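## Task

Place the masking tape roll inside the drawer that is open, then push that drawer fully closed. All cabinets must stay roughly where they started. The robot must not tip over or finish leaning, and the result must hold by itself with no help from the robot at the end.

## Robot and tools

ROBOT. TidyBot++: a mobile base 0.54 m long, 0.50 m wide and 0.38 m high on four driven casters. It carries one seven-joint arm with a two-finger gripper. The shoulder sits 0.12 m ahead of the base centre, 0.68 m up. Cameras: base_camera (pinhole, 644x364) and wrist_camera (fisheye, 644x476, looking along the hand). The arm begins folded with the hand down; folded, the hand reaches up to 0.08 m beyond the base front and the elbow up to 1.15 m high.

FRAMES. Base frame: origin on the floor below the base centre, x forward, y left, z up. hand_pose is reported in it, for the point between the finger pads; the hand's z axis runs out along the fingers and the fingers move along its y axis. The odometry frame is the base frame where the scene began. base_odometry heading is positive to the left, -3.142 to 3.142; it counts wheel turns, so slip looks like motion, and it drifts a few cm and degrees over many moves. base_tilt is in degrees, positive when leaning forward or right; expect about 1 degree of fixed bias.

execute_actions. Arguments: actions (a list holding zero or one action) and cameras (list of base_camera, wrist_camera or all; omitted, null or ["all"] gives every camera, [] gives none). An empty actions list only reports state and images. An action may hold:
- base: exactly one relative move from where the base last reported itself. translate_m: forward (+) or back, metres, -2 to 2. strafe_m: left (+) or right, metres, -2 to 2. rotate_rad: turn in place, counter-clockwise from above (+), radians, -6.3 to 6.3.
- joints: absolute target angles in radians, keyed by name. joint_1_rad any angle (whole arm about vertical; positive is clockwise from above, opposite to rotate_rad); joint_2_rad -2.249 to 2.249 (shoulder); joint_3_rad any angle (upper-arm roll, about 3.14 at start); joint_4_rad -2.579 to 2.579 (elbow); joint_5_rad any angle (forearm roll); joint_6_rad -2.099 to 2.099 (wrist); joint_7_rad any angle (hand roll; with hand down, positive is counter-clockwise from above, and at 1.57 the fingers part left/right). gripper_pos 0 (open, about 85 mm gap) to 1 (closed); gap is roughly 85 x (1 - gripper_pos) mm. Unbounded joints go the short way, so turn them in steps below half a revolution.
- speeds: optional caps for this action only, translate_m and strafe_m 0.05 to 0.5 m/s, rotate_rad 0.1 to 1.57 rad/s (the maximum is the default).
Base and joints start together. Unknown keys or out-of-range numbers make the whole call rejected. A single base move must fit in 8.667 s; any action ends within 15 s. Keys left out of an action may keep chasing their previous targets.

ARM GEOMETRY. Upper arm 0.42 m, forearm 0.31 m, hand 0.31 m. With joint_1_rad 0, joint_3_rad 3.14, joint_5_rad 0 the arm stays in the base's x-z plane; tilt from vertical (forward positive) is joint_2 for the upper arm, joint_2 - joint_4 for the forearm, and joint_2 - joint_4 - joint_6 for the hand. Summing length x sin gives reach ahead of the shoulder; length x cos gives height above it. A downward hand can rise to about 0.94 m only near the base. Friction leaves joints slightly off target, so the hand lands 1-2 cm astray; to correct, send last command + (wanted - read) per joint. Under a load the arm sags; never resend the read angle while carrying something. Closed fingertips reach 20 mm beyond the hand point.

wait: seconds, 0 to 10; nothing new is commanded and the same report comes back.

zoom_image: camera (base_camera or wrist_camera) and region [x0, y0, x1, y1] in pixels of that camera's most recent full image, origin top-left, at most 504 by 504.

finished_scene: scene, the integer number of the current scene. It is final, reports success, and loads the following task. If resuming, first send an empty actions list to learn the scene and task.

READING RESULTS. base_status and joint_status give how each commanded motion ended: done (for the base, wheels turned the full amount even if they slipped or were blocked), off_target (stopped short, maybe still pushing), contact_stop or time_out (target dropped, holding in place; base contact_stop means something pushed it after it arrived), not_followed (arm targets withheld, usually after 'joint command not followed' with a 'cause:' line, typically self-collision; they may be retried each action). A gripper at 1 reading done means empty; off_target means it is holding something. on_its_own lists uncommanded motion. motor_effort is percent of maximum, bracket = peak of the last action; noisy with fixed bias. joint_positions and Motor temperatures share the same joint order. MOTOR HOT appears from 60 °C; at 75 °C an OVER-TEMPERATURE FAULT lets the arm sink and keys show limit_stop_at_motor_heat, so resend targets. Holding loads heats motors, even while you deliberate. A joint torque sensor reaching its limit (104.5 N m for joints 1-4, 51.3 for 5-7; warnings at 56.7 and 29.4) freezes arm and gripper for 10 s and drops the rest of the call, though the base keeps going. ARM HIT marks a hard knock of arm on base or itself; nothing prevents arm-base contact.

CAUTIONS. The world keeps running while you think, holding your last command, and an occasional push may nudge loose objects. Avoid dropping, slipping or slamming objects and hard shoves. Never drive the base while the arm is snagged, especially above about 0.8 m: it can tip. A blocked base pushes hard until timeout and may still read done. Sideways force on a raised hand can lift wheels; retract the arm or back off to level the robot. Don't shift cabinets. Confirm with cameras that the item is in the drawer and the drawer is fully shut before ending.

Each tool is called after "Emit:" as a command line: name --argument value for each argument, lists and objects as JSON in quotes; but a table of rows of numbers goes row by row, as --pt "numbers of a row", without its own name.

## Session

Emit:
execute_actions --actions '[]'

Scene clock: 0.00 s.
Motor temperatures (°C, as the motors report them): [29 24 22 24 29 32 26]
base_odometry: x=+0.000 y=+0.000 heading=+0.000 (m, m, rad; odometry frame)
base_tilt: forward=-0.7 right=-0.4 (deg)
base_status: not commanded
joint_positions: joint_1_rad=-0.006 joint_2_rad=-0.338 joint_3_rad=+3.133 joint_4_rad=-2.514 joint_5_rad=+0.045 joint_6_rad=-0.823 joint_7_rad=+1.544 gripper_pos=+0.000
joint_status: not commanded
motor_effort: joint_1_rad=+0 joint_2_rad=-1 joint_3_rad=+1 joint_4_rad=+16 joint_5_rad=+0 joint_6_rad=+2 joint_7_rad=+0 (%)
hand_pose: x=+0.2826 y=-0.0067 z=+0.5920 quat_wxyz=(+0.017, +0.997, +0.008, +0.072) (m; base frame)
pictures: base_camera, wrist_camera
Images, in order (width x height): base_camera 644x364, wrist_camera 644x476.

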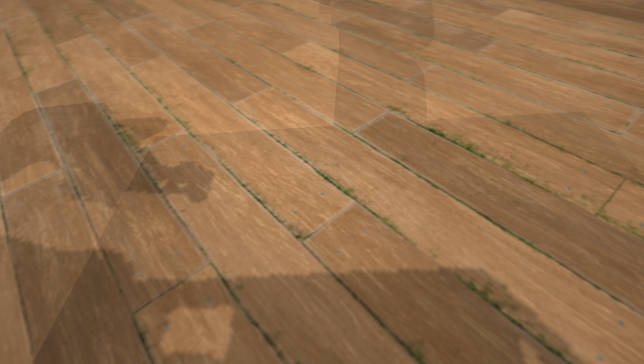

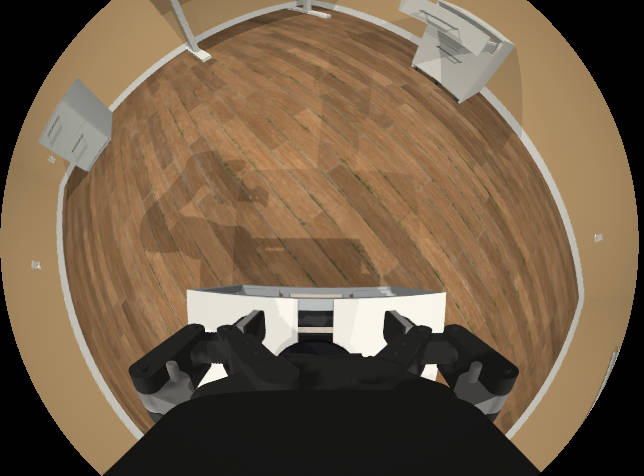

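Emit:
execute_actions --actions '[{"base":{"translate_m":1.0},"joints":{"joint_2_rad":0,"joint_4_rad":-1.2,"joint_5_rad":0,"joint_6_rad":-1.3,"joint_7_rad":1.57}}]'

Scene clock: 4.93 s.
Motor temperatures (°C, as the motors report them): [29 24 22 24 29 32 26]
base_odometry: x=+1.000 y=-0.001 heading=-0.001 (m, m, rad; odometry frame)
base_tilt: forward=-0.7 right=-0.4 (deg)
base_status: done
joint_positions: joint_1_rad=-0.006 joint_2_rad=-0.002 joint_3_rad=+3.133 joint_4_rad=-1.209 joint_5_rad=+0.023 joint_6_rad=-1.275 joint_7_rad=+1.545 gripper_pos=+0.000
joint_status: all done
motor_effort: joint_1_rad=+0(0) joint_2_rad=-20(23) joint_3_rad=+0(1) joint_4_rad=+21(22) joint_5_rad=+0(0) joint_6_rad=+6(5) joint_7_rad=+0(0) (%)
hand_pose: x=+0.6025 y=+0.0018 z=+0.9683 quat_wxyz=(+0.005, +0.946, -0.005, +0.324) (m; base frame)
pictures: base_camera, wrist_camera
Images, in order (width x height): base_camera 644x364, wrist_camera 644x476.

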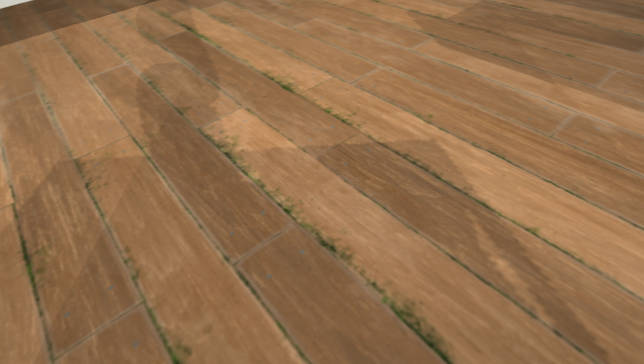

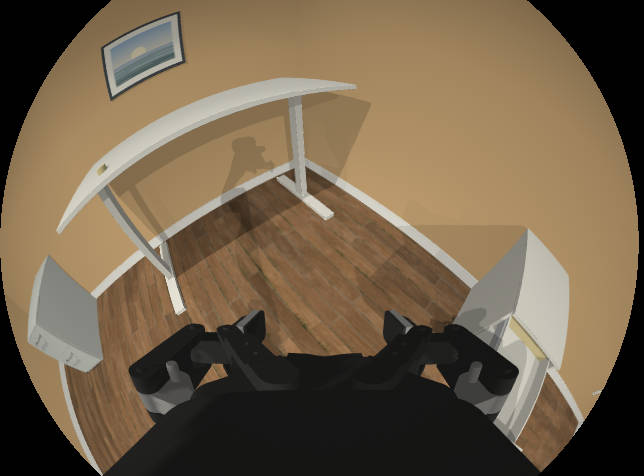

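Emit:
execute_actions --actions '[{"base":{"rotate_rad":0.68},"joints":{"joint_2_rad":0.3,"joint_4_rad":-0.5,"joint_6_rad":-1.62}}]' --cameras '["wrist_camera"]'

Emit:
execute_actions --actions '[{"base":{"translate_m":0.45}}]'

Scene clock: 14.20 s.
Motor temperatures (°C, as the motors report them): [29 24 22 24 29 32 26]
base_odometry: x=+1.000 y=-0.001 heading=+0.679 (m, m, rad; odometry frame)
base_tilt: forward=-0.7 right=-0.4 (deg)
base_status: done
joint_positions: joint_1_rad=-0.007 joint_2_rad=+0.284 joint_3_rad=+3.131 joint_4_rad=-0.511 joint_5_rad=+0.016 joint_6_rad=-1.595 joint_7_rad=+1.545 gripper_pos=+0.000
joint_status: all done
motor_effort: joint_1_rad=+0(3) joint_2_rad=-27(27) joint_3_rad=+0(2) joint_4_rad=+18(22) joint_5_rad=+0(2) joint_6_rad=+7(6) joint_7_rad=+0(0) (%)
hand_pose: x=+0.6736 y=+0.0049 z=+1.0783 quat_wxyz=(-0.002, +0.930, -0.007, +0.367) (m; base frame)
pictures: wrist_camera
Images, in order (width x height): wrist_camera 644x476.

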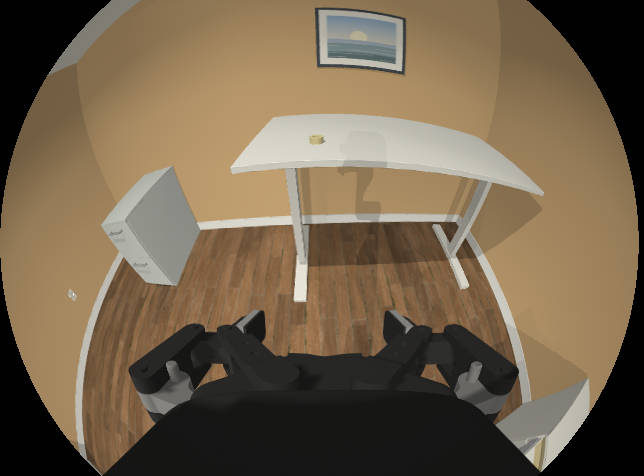

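Scene clock: 16.47 s.
Motor temperatures (°C, as the motors report them): [29 24 22 24 29 32 26]
base_odometry: x=+1.350 y=+0.283 heading=+0.680 (m, m, rad; odometry frame)
base_tilt: forward=-0.7 right=-0.4 (deg)
base_status: done
joint_positions: joint_1_rad=-0.007 joint_2_rad=+0.305 joint_3_rad=+3.131 joint_4_rad=-0.509 joint_5_rad=+0.016 joint_6_rad=-1.599 joint_7_rad=+1.545 gripper_pos=+0.000
joint_status: not commanded
motor_effort: joint_1_rad=+0(1) joint_2_rad=-27(31) joint_3_rad=+0(0) joint_4_rad=+17(18) joint_5_rad=-1(0) joint_6_rad=+7(7) joint_7_rad=+0(0) (%)
hand_pose: x=+0.6809 y=+0.0050 z=+1.0669 quat_wxyz=(-0.002, +0.934, -0.007, +0.356) (m; base frame)
pictures: base_camera, wrist_camera
Images, in order (width x height): base_camera 644x364, wrist_camera 644x476.

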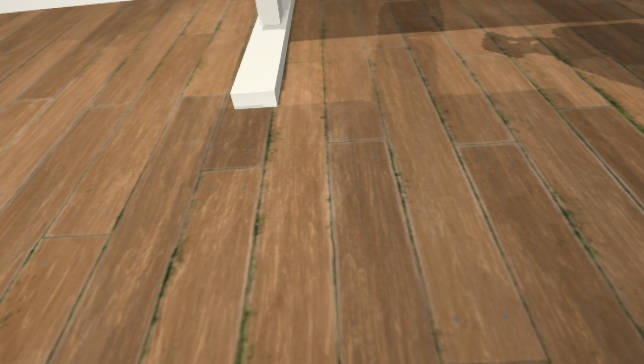

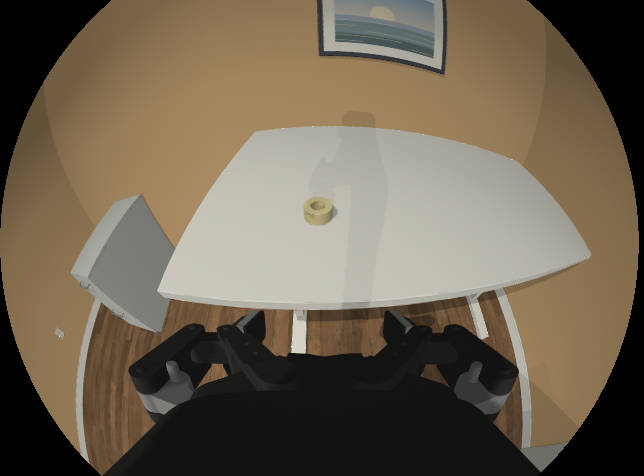

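Emit:
execute_actions --actions '[{"base":{"translate_m":0.2},"joints":{"joint_4_rad":-0.67,"joint_6_rad":-1.55}}]' --cameras '["wrist_camera"]'

Scene clock: 24.60 s.
Motor temperatures (°C, as the motors report them): [29 24 22 24 29 32 26]
base_odometry: x=+1.506 y=+0.409 heading=+0.680 (m, m, rad; odometry frame)
base_tilt: forward=-0.7 right=-0.4 (deg)
base_status: done
joint_positions: joint_1_rad=-0.007 joint_2_rad=+0.309 joint_3_rad=+3.131 joint_4_rad=-0.662 joint_5_rad=+0.016 joint_6_rad=-1.570 joint_7_rad=+1.545 gripper_pos=+0.000
joint_status: all done
motor_effort: joint_1_rad=+0(1) joint_2_rad=-29(33) joint_3_rad=+0(1) joint_4_rad=+19(20) joint_5_rad=+0(0) joint_6_rad=+6(7) joint_7_rad=+0(0) (%)
hand_pose: x=+0.6821 y=+0.0052 z=+1.0033 quat_wxyz=(+0.000, +0.955, -0.007, +0.296) (m; base frame)
pictures: wrist_camera
Images, in order (width x height): wrist_camera 644x476.

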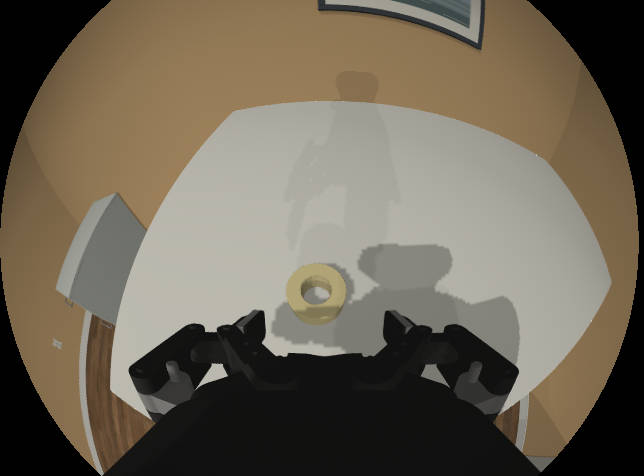

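Emit:
execute_actions --actions '[{"base":{"translate_m":0.02},"joints":{"joint_4_rad":-0.81,"joint_6_rad":-1.41}}]' --cameras '["wrist_camera"]'

Scene clock: 27.47 s.
Motor temperatures (°C, as the motors report them): [29 24 22 24 29 32 26]
base_odometry: x=+1.521 y=+0.421 heading=+0.681 (m, m, rad; odometry frame)
base_tilt: forward=-0.7 right=-0.4 (deg)
base_status: done
joint_positions: joint_1_rad=-0.007 joint_2_rad=+0.301 joint_3_rad=+3.131 joint_4_rad=-0.802 joint_5_rad=+0.016 joint_6_rad=-1.433 joint_7_rad=+1.545 gripper_pos=+0.000
joint_status: all done
motor_effort: joint_1_rad=-1(1) joint_2_rad=-30(32) joint_3_rad=+0(0) joint_4_rad=+20(21) joint_5_rad=-1(0) joint_6_rad=+6(7) joint_7_rad=+0(0) (%)
hand_pose: x=+0.7015 y=+0.0057 z=+0.9695 quat_wxyz=(+0.000, +0.954, -0.006, +0.298) (m; base frame)
pictures: wrist_camera
Images, in order (width x height): wrist_camera 644x476.

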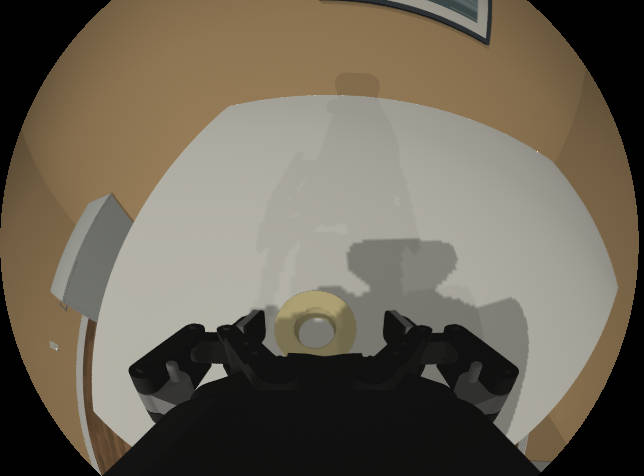

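Emit:
execute_actions --actions '[{"base":{"translate_m":-0.008},"joints":{"joint_4_rad":-0.86}}]' --cameras '["wrist_camera"]'

Emit:
execute_actions --actions '[{"joints":{"gripper_pos":0.33}}]' --cameras '["wrist_camera"]'

Scene clock: 31.40 s.
Motor temperatures (°C, as the motors report them): [29 24 22 24 29 32 26]
base_odometry: x=+1.515 y=+0.416 heading=+0.681 (m, m, rad; odometry frame)
base_tilt: forward=-0.7 right=-0.4 (deg)
base_status: done
joint_positions: joint_1_rad=-0.007 joint_2_rad=+0.284 joint_3_rad=+3.131 joint_4_rad=-0.831 joint_5_rad=+0.016 joint_6_rad=-1.419 joint_7_rad=+1.548 gripper_pos=+0.000
joint_status: all done
motor_effort: joint_1_rad=+0(1) joint_2_rad=-25(33) joint_3_rad=+0(0) joint_4_rad=+16(20) joint_5_rad=-1(1) joint_6_rad=+4(5) joint_7_rad=+0(0) (%)
hand_pose: x=+0.6968 y=+0.0057 z=+0.9688 quat_wxyz=(+0.001, +0.954, -0.004, +0.299) (m; base frame)
pictures: wrist_camera
Images, in order (width x height): wrist_camera 644x476.

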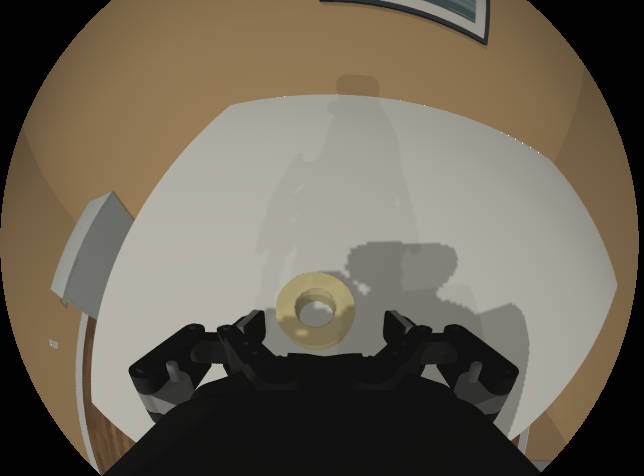

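Scene clock: 32.13 s.
Motor temperatures (°C, as the motors report them): [29 24 22 24 29 32 26]
base_odometry: x=+1.515 y=+0.416 heading=+0.681 (m, m, rad; odometry frame)
base_tilt: forward=-0.7 right=-0.4 (deg)
base_status: not commanded
joint_positions: joint_1_rad=-0.007 joint_2_rad=+0.274 joint_3_rad=+3.131 joint_4_rad=-0.831 joint_5_rad=+0.016 joint_6_rad=-1.413 joint_7_rad=+1.548 gripper_pos=+0.330
joint_status: all done
motor_effort: joint_1_rad=-1(2) joint_2_rad=-22(24) joint_3_rad=-1(1) joint_4_rad=+14(15) joint_5_rad=-2(3) joint_6_rad=+3(4) joint_7_rad=+0(0) (%)
hand_pose: x=+0.6955 y=+0.0057 z=+0.9754 quat_wxyz=(+0.000, +0.952, -0.004, +0.307) (m; base frame)
pictures: wrist_camera
Images, in order (width x height): wrist_camera 644x476.

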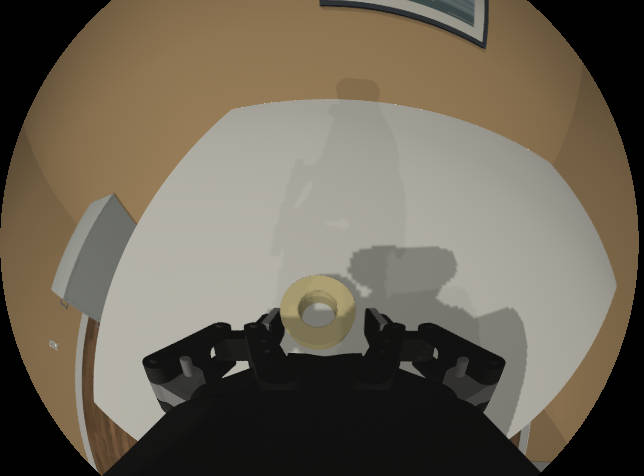

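Touching the table; relieve and recentre.

Emit:
execute_actions --actions '[{"base":{"strafe_m":0.006},"joints":{"joint_4_rad":-0.79}}]' --cameras '["wrist_camera"]'

Scene clock: 34.67 s.
Motor temperatures (°C, as the motors report them): [29 24 22 24 29 32 26]
base_odometry: x=+1.511 y=+0.421 heading=+0.680 (m, m, rad; odometry frame)
base_tilt: forward=-0.7 right=-0.4 (deg)
base_status: done
joint_positions: joint_1_rad=-0.007 joint_2_rad=+0.293 joint_3_rad=+3.131 joint_4_rad=-0.803 joint_5_rad=+0.016 joint_6_rad=-1.412 joint_7_rad=+1.548 gripper_pos=+0.330
joint_status: all done
motor_effort: joint_1_rad=+0(3) joint_2_rad=-30(30) joint_3_rad=+0(2) joint_4_rad=+20(20) joint_5_rad=+0(2) joint_6_rad=+6(7) joint_7_rad=+0(0) (%)
hand_pose: x=+0.7042 y=+0.0059 z=+0.9773 quat_wxyz=(+0.000, +0.950, -0.004, +0.311) (m; base frame)
pictures: wrist_camera
Images, in order (width x height): wrist_camera 644x476.

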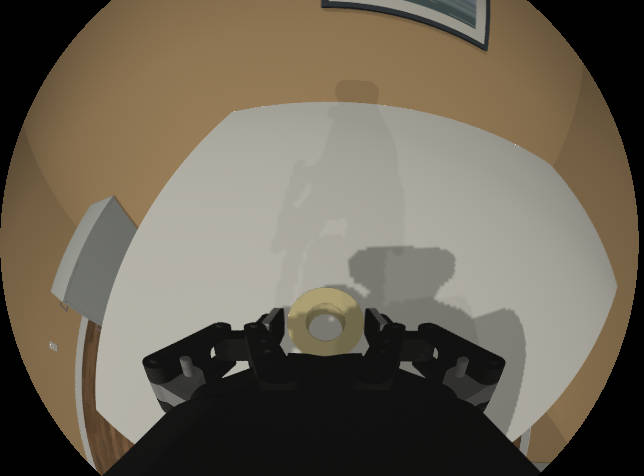

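Emit:
execute_actions --actions '[{"joints":{"gripper_pos":1}}]' --cameras '[]'

Emit:
execute_actions --actions '[{"joints":{"joint_2_rad":0.22}}]' --cameras '["wrist_camera"]'

Emit:
execute_actions --actions '[{"base":{"translate_m":-0.75}}]' --cameras '[]'

Emit:
execute_actions --actions '[{"base":{"rotate_rad":-1.63},"joints":{"joint_4_rad":-1.0}}]'

Scene clock: 41.23 s.
Motor temperatures (°C, as the motors report them): [29 24 22 24 29 32 26]
base_odometry: x=+1.511 y=+0.421 heading=+0.680 (m, m, rad; odometry frame)
base_tilt: forward=-0.7 right=-0.4 (deg)
base_status: not commanded
joint_positions: joint_1_rad=-0.007 joint_2_rad=+0.294 joint_3_rad=+3.131 joint_4_rad=-0.800 joint_5_rad=+0.016 joint_6_rad=-1.412 joint_7_rad=+1.548 gripper_pos=+0.487
joint_status: gripper_pos off_target (ended at +0.487, target +1.000)
motor_effort: joint_1_rad=+0(1) joint_2_rad=-30(31) joint_3_rad=+0(0) joint_4_rad=+20(20) joint_5_rad=+0(1) joint_6_rad=+6(7) joint_7_rad=+0(0) (%)
hand_pose: x=+0.7048 y=+0.0059 z=+0.9786 quat_wxyz=(+0.000, +0.950, -0.004, +0.313) (m; base frame)
pictures: none
No camera images: the call's "cameras" was empty. Leave "cameras" out to get every camera's image.

Scene clock: 42.23 s.
Motor temperatures (°C, as the motors report them): [29 24 22 24 29 32 26]
base_odometry: x=+1.511 y=+0.421 heading=+0.680 (m, m, rad; odometry frame)
base_tilt: forward=-0.7 right=-0.4 (deg)
base_status: not commanded
joint_positions: joint_1_rad=-0.007 joint_2_rad=+0.223 joint_3_rad=+3.131 joint_4_rad=-0.797 joint_5_rad=+0.016 joint_6_rad=-1.412 joint_7_rad=+1.548 gripper_pos=+0.487
joint_status: all done
motor_effort: joint_1_rad=+0(0) joint_2_rad=-27(33) joint_3_rad=+0(0) joint_4_rad=+20(21) joint_5_rad=+0(0) joint_6_rad=+7(7) joint_7_rad=+0(0) (%)
hand_pose: x=+0.6825 y=+0.0057 z=+1.0206 quat_wxyz=(+0.000, +0.938, -0.004, +0.347) (m; base frame)
pictures: wrist_camera
Images, in order (width x height): wrist_camera 644x476.

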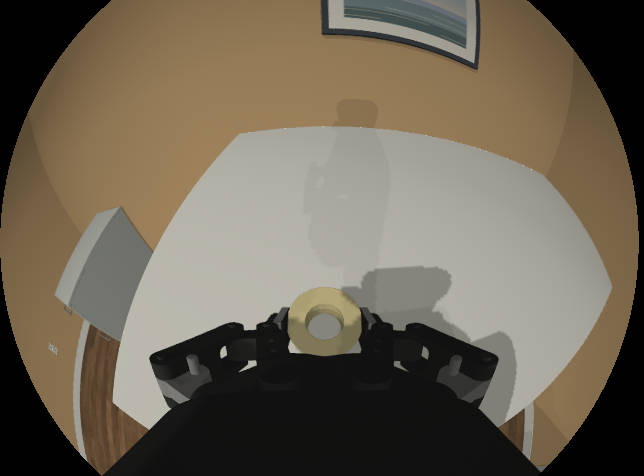

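Scene clock: 45.10 s.
Motor temperatures (°C, as the motors report them): [29 24 22 24 29 32 26]
base_odometry: x=+0.928 y=-0.051 heading=+0.681 (m, m, rad; odometry frame)
base_tilt: forward=-0.7 right=-0.4 (deg)
base_status: done
joint_positions: joint_1_rad=-0.007 joint_2_rad=+0.220 joint_3_rad=+3.131 joint_4_rad=-0.797 joint_5_rad=+0.015 joint_6_rad=-1.412 joint_7_rad=+1.548 gripper_pos=+0.487
joint_status: not commanded
motor_effort: joint_1_rad=+0(1) joint_2_rad=-26(31) joint_3_rad=+0(1) joint_4_rad=+19(21) joint_5_rad=+0(0) joint_6_rad=+7(8) joint_7_rad=+0(0) (%)
hand_pose: x=+0.6816 y=+0.0060 z=+1.0222 quat_wxyz=(-0.001, +0.937, -0.004, +0.349) (m; base frame)
pictures: none
No camera images: the call's "cameras" was empty. Leave "cameras" out to get every camera's image.

Scene clock: 47.43 s.
Motor temperatures (°C, as the motors report them): [29 24 22 24 29 32 26]
base_odometry: x=+0.928 y=-0.051 heading=-0.949 (m, m, rad; odometry frame)
base_tilt: forward=-0.7 right=-0.4 (deg)
base_status: done
joint_positions: joint_1_rad=-0.001 joint_2_rad=+0.231 joint_3_rad=+3.136 joint_4_rad=-0.995 joint_5_rad=+0.014 joint_6_rad=-1.412 joint_7_rad=+1.548 gripper_pos=+0.487
joint_status: all done
motor_effort: joint_1_rad=+0(4) joint_2_rad=-28(32) joint_3_rad=+1(2) joint_4_rad=+21(21) joint_5_rad=+0(1) joint_6_rad=+5(7) joint_7_rad=+0(0) (%)
hand_pose: x=+0.6614 y=+0.0004 z=+0.9249 quat_wxyz=(+0.003, +0.968, -0.009, +0.249) (m; base frame)
pictures: base_camera, wrist_camera
Images, in order (width x height): base_camera 644x364, wrist_camera 644x476.

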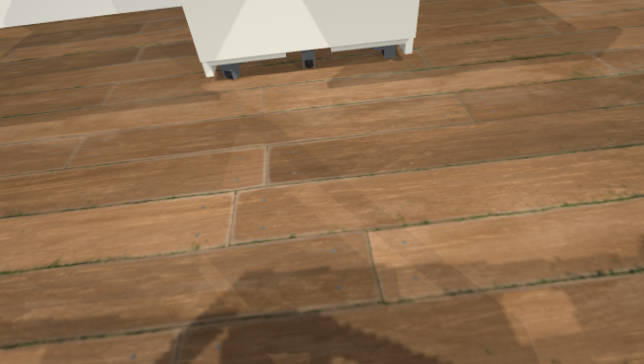

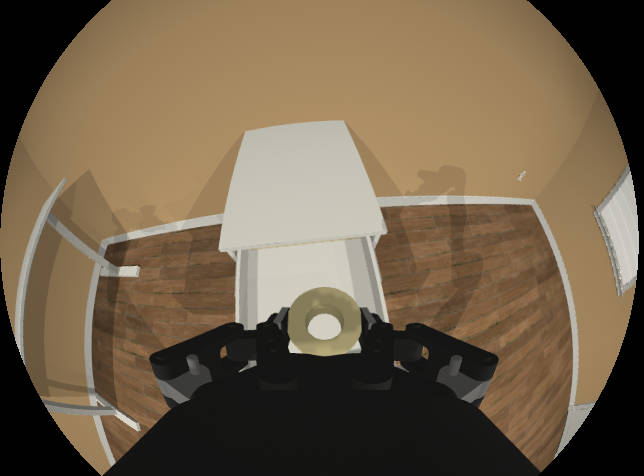

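Emit:
execute_actions --actions '[{"base":{"rotate_rad":0.17}}]' --cameras '[]'

Emit:
execute_actions --actions '[{"base":{"strafe_m":-0.13},"joints":{"joint_2_rad":0.35,"joint_4_rad":-1.62,"joint_6_rad":-0.42}}]'

Scene clock: 53.13 s.
Motor temperatures (°C, as the motors report them): [29 24 22 24 29 32 26]
base_odometry: x=+0.928 y=-0.051 heading=-0.780 (m, m, rad; odometry frame)
base_tilt: forward=-0.7 right=-0.4 (deg)
base_status: done
joint_positions: joint_1_rad=-0.010 joint_2_rad=+0.231 joint_3_rad=+3.130 joint_4_rad=-0.995 joint_5_rad=+0.014 joint_6_rad=-1.412 joint_7_rad=+1.548 gripper_pos=+0.487
joint_status: not commanded
motor_effort: joint_1_rad=-1(3) joint_2_rad=-28(29) joint_3_rad=+0(2) joint_4_rad=+21(21) joint_5_rad=-1(1) joint_6_rad=+5(6) joint_7_rad=+0(0) (%)
hand_pose: x=+0.6613 y=+0.0079 z=+0.9249 quat_wxyz=(+0.000, +0.969, -0.002, +0.249) (m; base frame)
pictures: none
No camera images: the call's "cameras" was empty. Leave "cameras" out to get every camera's image.

Scene clock: 55.03 s.
Motor temperatures (°C, as the motors report them): [29 24 22 24 29 32 26]
base_odometry: x=+0.836 y=-0.144 heading=-0.781 (m, m, rad; odometry frame)
base_tilt: forward=-0.7 right=-0.4 (deg)
base_status: done
joint_positions: joint_1_rad=-0.007 joint_2_rad=+0.345 joint_3_rad=+3.131 joint_4_rad=-1.612 joint_5_rad=+0.013 joint_6_rad=-0.444 joint_7_rad=+1.548 gripper_pos=+0.487
joint_status: all done
motor_effort: joint_1_rad=-1(3) joint_2_rad=-33(35) joint_3_rad=+0(2) joint_4_rad=+21(23) joint_5_rad=-1(1) joint_6_rad=+7(7) joint_7_rad=+0(0) (%)
hand_pose: x=+0.7623 y=+0.0101 z=+0.7296 quat_wxyz=(-0.004, +0.932, +0.001, +0.362) (m; base frame)
pictures: base_camera, wrist_camera
Images, in order (width x height): base_camera 644x364, wrist_camera 644x476.

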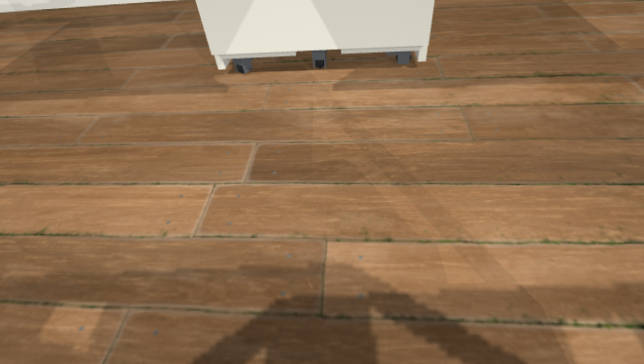

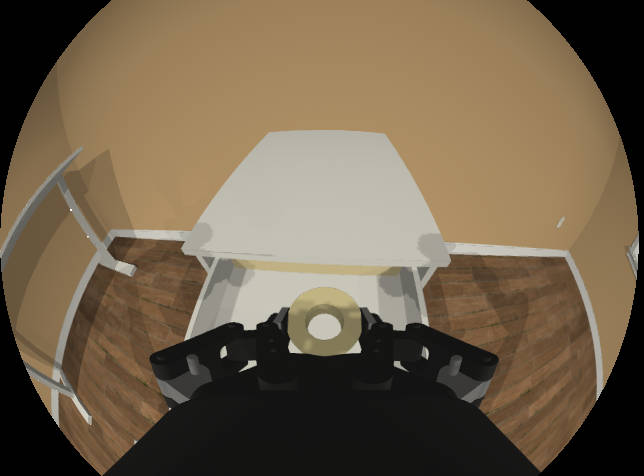

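Emit:
execute_actions --actions '[{"base":{"translate_m":0.055},"joints":{"joint_2_rad":0.6}}]' --cameras '["wrist_camera"]'

Scene clock: 58.67 s.
Motor temperatures (°C, as the motors report them): [29 24 22 24 29 32 26]
base_odometry: x=+0.876 y=-0.183 heading=-0.781 (m, m, rad; odometry frame)
base_tilt: forward=-0.7 right=-0.4 (deg)
base_status: done
joint_positions: joint_1_rad=-0.007 joint_2_rad=+0.607 joint_3_rad=+3.131 joint_4_rad=-1.622 joint_5_rad=+0.013 joint_6_rad=-0.439 joint_7_rad=+1.548 gripper_pos=+0.487
joint_status: all done
motor_effort: joint_1_rad=+0(2) joint_2_rad=-38(43) joint_3_rad=+0(1) joint_4_rad=+17(23) joint_5_rad=+0(1) joint_6_rad=+6(8) joint_7_rad=+0(0) (%)
hand_pose: x=+0.7497 y=+0.0101 z=+0.5585 quat_wxyz=(-0.003, +0.972, +0.001, +0.235) (m; base frame)
pictures: wrist_camera
Images, in order (width x height): wrist_camera 644x476.

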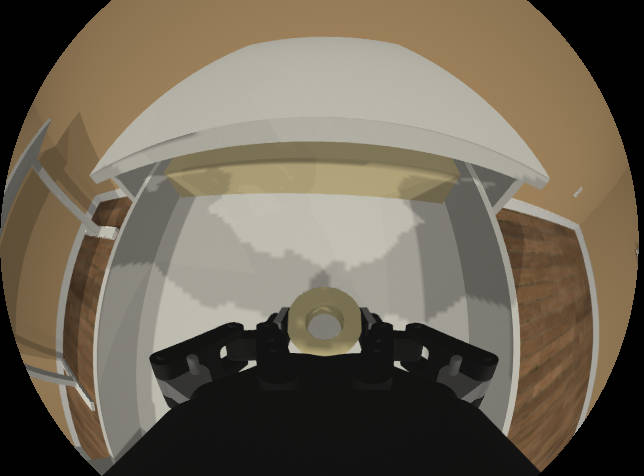

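Emit:
execute_actions --actions '[{"joints":{"gripper_pos":0.2}}]' --cameras '[]'

Emit:
execute_actions --actions '[{"joints":{"joint_2_rad":0.35}}]' --cameras '["wrist_camera"]'

Emit:
execute_actions --actions '[{"base":{"translate_m":-0.37},"joints":{"gripper_pos":1}}]' --cameras '["wrist_camera"]'

Emit:
execute_actions --actions '[{"joints":{"joint_2_rad":0.7,"joint_4_rad":-2.0,"joint_6_rad":0.76}}]' --cameras '["wrist_camera"]'

Emit:
execute_actions --actions '[{"base":{"translate_m":0.36},"speeds":{"translate_m":0.1}}]'

Scene clock: 63.83 s.
Motor temperatures (°C, as the motors report them): [29 24 22 24 29 32 26]
base_odometry: x=+0.876 y=-0.183 heading=-0.781 (m, m, rad; odometry frame)
base_tilt: forward=-0.7 right=-0.4 (deg)
base_status: not commanded
joint_positions: joint_1_rad=-0.007 joint_2_rad=+0.607 joint_3_rad=+3.131 joint_4_rad=-1.622 joint_5_rad=+0.013 joint_6_rad=-0.439 joint_7_rad=+1.548 gripper_pos=+0.200
joint_status: all done
motor_effort: joint_1_rad=+0(0) joint_2_rad=-37(38) joint_3_rad=+0(0) joint_4_rad=+17(17) joint_5_rad=-1(0) joint_6_rad=+5(5) joint_7_rad=+0(0) (%)
hand_pose: x=+0.7497 y=+0.0101 z=+0.5585 quat_wxyz=(-0.003, +0.972, +0.001, +0.235) (m; base frame)
pictures: none
No camera images: the call's "cameras" was empty. Leave "cameras" out to get every camera's image.

Scene clock: 65.30 s.
Motor temperatures (°C, as the motors report them): [29 24 22 24 29 32 26]
base_odometry: x=+0.876 y=-0.183 heading=-0.781 (m, m, rad; odometry frame)
base_tilt: forward=-0.7 right=-0.4 (deg)
base_status: not commanded
joint_positions: joint_1_rad=-0.007 joint_2_rad=+0.345 joint_3_rad=+3.131 joint_4_rad=-1.621 joint_5_rad=+0.013 joint_6_rad=-0.439 joint_7_rad=+1.548 gripper_pos=+0.200
joint_status: all done
motor_effort: joint_1_rad=+0(0) joint_2_rad=-33(41) joint_3_rad=+0(0) joint_4_rad=+21(21) joint_5_rad=-1(0) joint_6_rad=+7(7) joint_7_rad=+0(0) (%)
hand_pose: x=+0.7605 y=+0.0101 z=+0.7260 quat_wxyz=(-0.004, +0.933, +0.001, +0.360) (m; base frame)
pictures: wrist_camera
Images, in order (width x height): wrist_camera 644x476.

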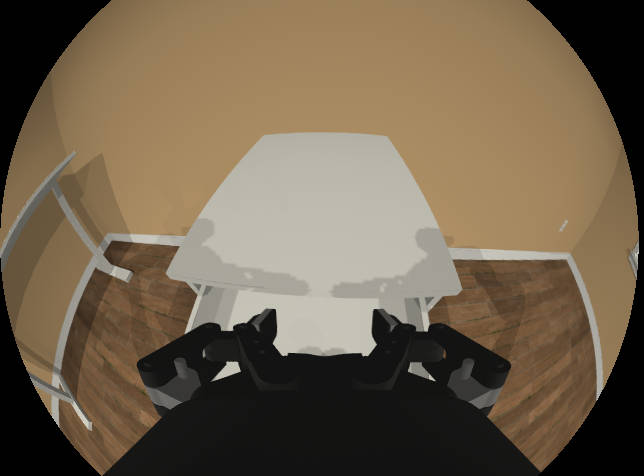

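Scene clock: 67.43 s.
Motor temperatures (°C, as the motors report them): [29 24 22 24 29 32 26]
base_odometry: x=+0.613 y=+0.078 heading=-0.781 (m, m, rad; odometry frame)
base_tilt: forward=-0.7 right=-0.4 (deg)
base_status: done
joint_positions: joint_1_rad=-0.007 joint_2_rad=+0.347 joint_3_rad=+3.131 joint_4_rad=-1.621 joint_5_rad=+0.013 joint_6_rad=-0.438 joint_7_rad=+1.548 gripper_pos=+0.999
joint_status: all done
motor_effort: joint_1_rad=+0(2) joint_2_rad=-32(37) joint_3_rad=+0(1) joint_4_rad=+21(22) joint_5_rad=-1(1) joint_6_rad=+6(7) joint_7_rad=+0(0) (%)
hand_pose: x=+0.7607 y=+0.0101 z=+0.7251 quat_wxyz=(-0.004, +0.933, +0.001, +0.360) (m; base frame)
pictures: wrist_camera
Images, in order (width x height): wrist_camera 644x476.

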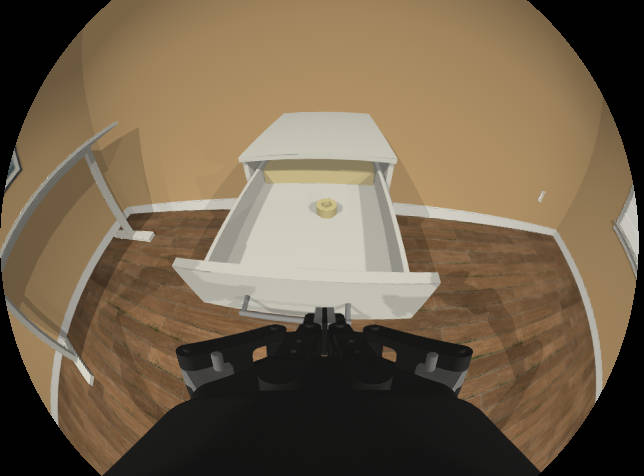

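Scene clock: 69.10 s.
Motor temperatures (°C, as the motors report them): [29 24 22 24 29 32 26]
base_odometry: x=+0.613 y=+0.078 heading=-0.781 (m, m, rad; odometry frame)
base_tilt: forward=-0.7 right=-0.4 (deg)
base_status: not commanded
joint_positions: joint_1_rad=-0.007 joint_2_rad=+0.696 joint_3_rad=+3.131 joint_4_rad=-1.992 joint_5_rad=+0.013 joint_6_rad=+0.740 joint_7_rad=+1.548 gripper_pos=+0.999
joint_status: all done
motor_effort: joint_1_rad=-1(0) joint_2_rad=-37(39) joint_3_rad=+0(0) joint_4_rad=+14(22) joint_5_rad=-1(0) joint_6_rad=+10(10) joint_7_rad=+0(0) (%)
hand_pose: x=+0.8158 y=+0.0150 z=+0.6078 quat_wxyz=(-0.014, +0.827, +0.002, +0.562) (m; base frame)
pictures: wrist_camera
Images, in order (width x height): wrist_camera 644x476.

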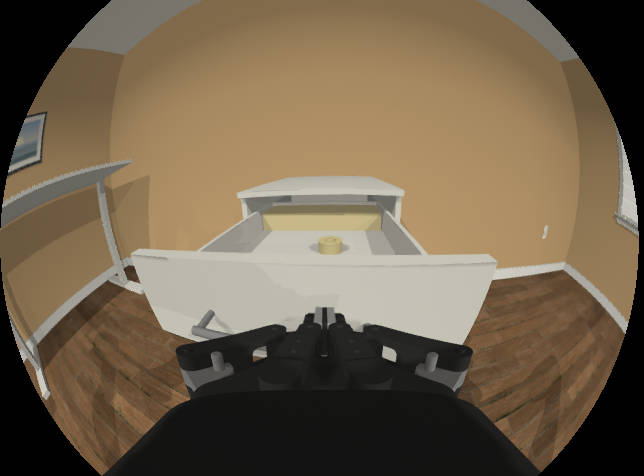

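Scene clock: 73.33 s.
Motor temperatures (°C, as the motors report them): [29 24 22 24 29 32 26]
base_odometry: x=+0.868 y=-0.176 heading=-0.781 (m, m, rad; odometry frame)
base_tilt: forward=-0.7 right=-0.4 (deg)
base_status: done
joint_positions: joint_1_rad=-0.007 joint_2_rad=+0.698 joint_3_rad=+3.132 joint_4_rad=-1.999 joint_5_rad=+0.013 joint_6_rad=+0.740 joint_7_rad=+1.548 gripper_pos=+0.999
joint_status: not commanded
motor_effort: joint_1_rad=+0(3) joint_2_rad=-37(38) joint_3_rad=+0(2) joint_4_rad=+14(20) joint_5_rad=-1(1) joint_6_rad=+9(12) joint_7_rad=+0(0) (%)
hand_pose: x=+0.8126 y=+0.0147 z=+0.6030 quat_wxyz=(-0.014, +0.830, +0.001, +0.558) (m; base frame)
pictures: base_camera, wrist_camera
Images, in order (width x height): base_camera 644x364, wrist_camera 644x476.

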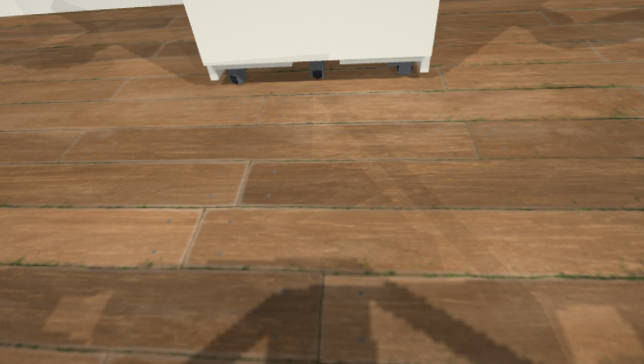

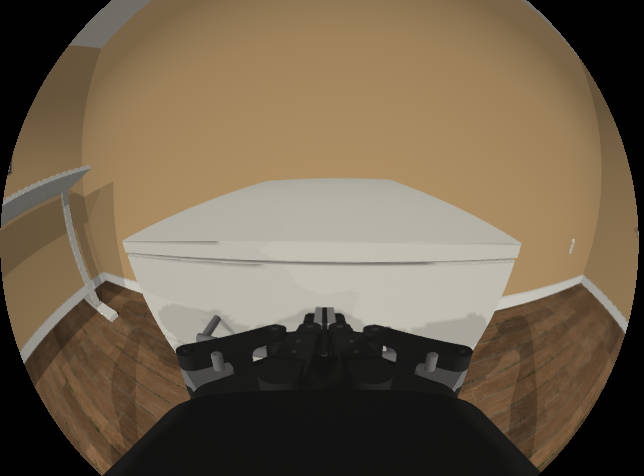

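Emit:
execute_actions --actions '[{"base":{"translate_m":0.023},"speeds":{"translate_m":0.05}}]' --cameras '[]'

Emit:
execute_actions --actions '[{"base":{"translate_m":-0.06}}]'

Scene clock: 76.27 s.
Motor temperatures (°C, as the motors report them): [29 24 22 24 29 32 26]
base_odometry: x=+0.885 y=-0.192 heading=-0.781 (m, m, rad; odometry frame)
base_tilt: forward=-0.7 right=-0.4 (deg)
base_status: done
joint_positions: joint_1_rad=-0.007 joint_2_rad=+0.697 joint_3_rad=+3.132 joint_4_rad=-2.040 joint_5_rad=+0.013 joint_6_rad=+0.740 joint_7_rad=+1.548 gripper_pos=+0.999
joint_status: not commanded
motor_effort: joint_1_rad=+0(2) joint_2_rad=-35(37) joint_3_rad=+1(1) joint_4_rad=+20(23) joint_5_rad=-1(1) joint_6_rad=+11(13) joint_7_rad=+0(0) (%)
hand_pose: x=+0.7963 y=+0.0146 z=+0.5872 quat_wxyz=(-0.014, +0.840, +0.001, +0.542) (m; base frame)
pictures: none
No camera images: the call's "cameras" was empty. Leave "cameras" out to get every camera's image.

Scene clock: 77.30 s.
Motor temperatures (°C, as the motors report them): [29 24 22 24 29 32 26]
base_odometry: x=+0.842 y=-0.150 heading=-0.781 (m, m, rad; odometry frame)
base_tilt: forward=-0.7 right=-0.4 (deg)
base_status: done
joint_positions: joint_1_rad=-0.007 joint_2_rad=+0.699 joint_3_rad=+3.132 joint_4_rad=-2.002 joint_5_rad=+0.013 joint_6_rad=+0.741 joint_7_rad=+1.548 gripper_pos=+0.999
joint_status: not commanded
motor_effort: joint_1_rad=+0(2) joint_2_rad=-37(39) joint_3_rad=+0(1) joint_4_rad=+14(19) joint_5_rad=+0(1) joint_6_rad=+9(11) joint_7_rad=+0(0) (%)
hand_pose: x=+0.8116 y=+0.0147 z=+0.6015 quat_wxyz=(-0.014, +0.831, +0.001, +0.557) (m; base frame)
pictures: base_camera, wrist_camera
Images, in order (width x height): base_camera 644x364, wrist_camera 644x476.

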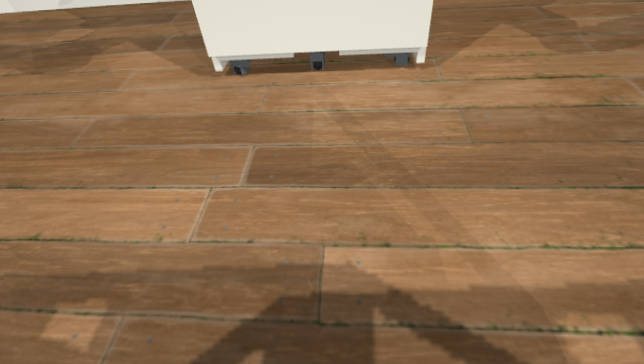

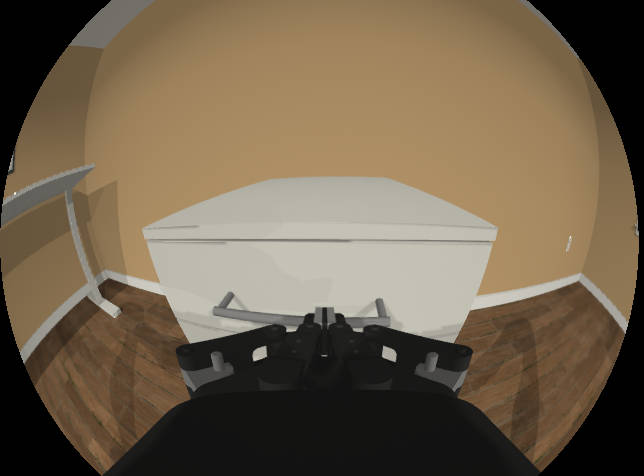

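Emit:
finished_scene --scene 2

The scene is finished: the task was done.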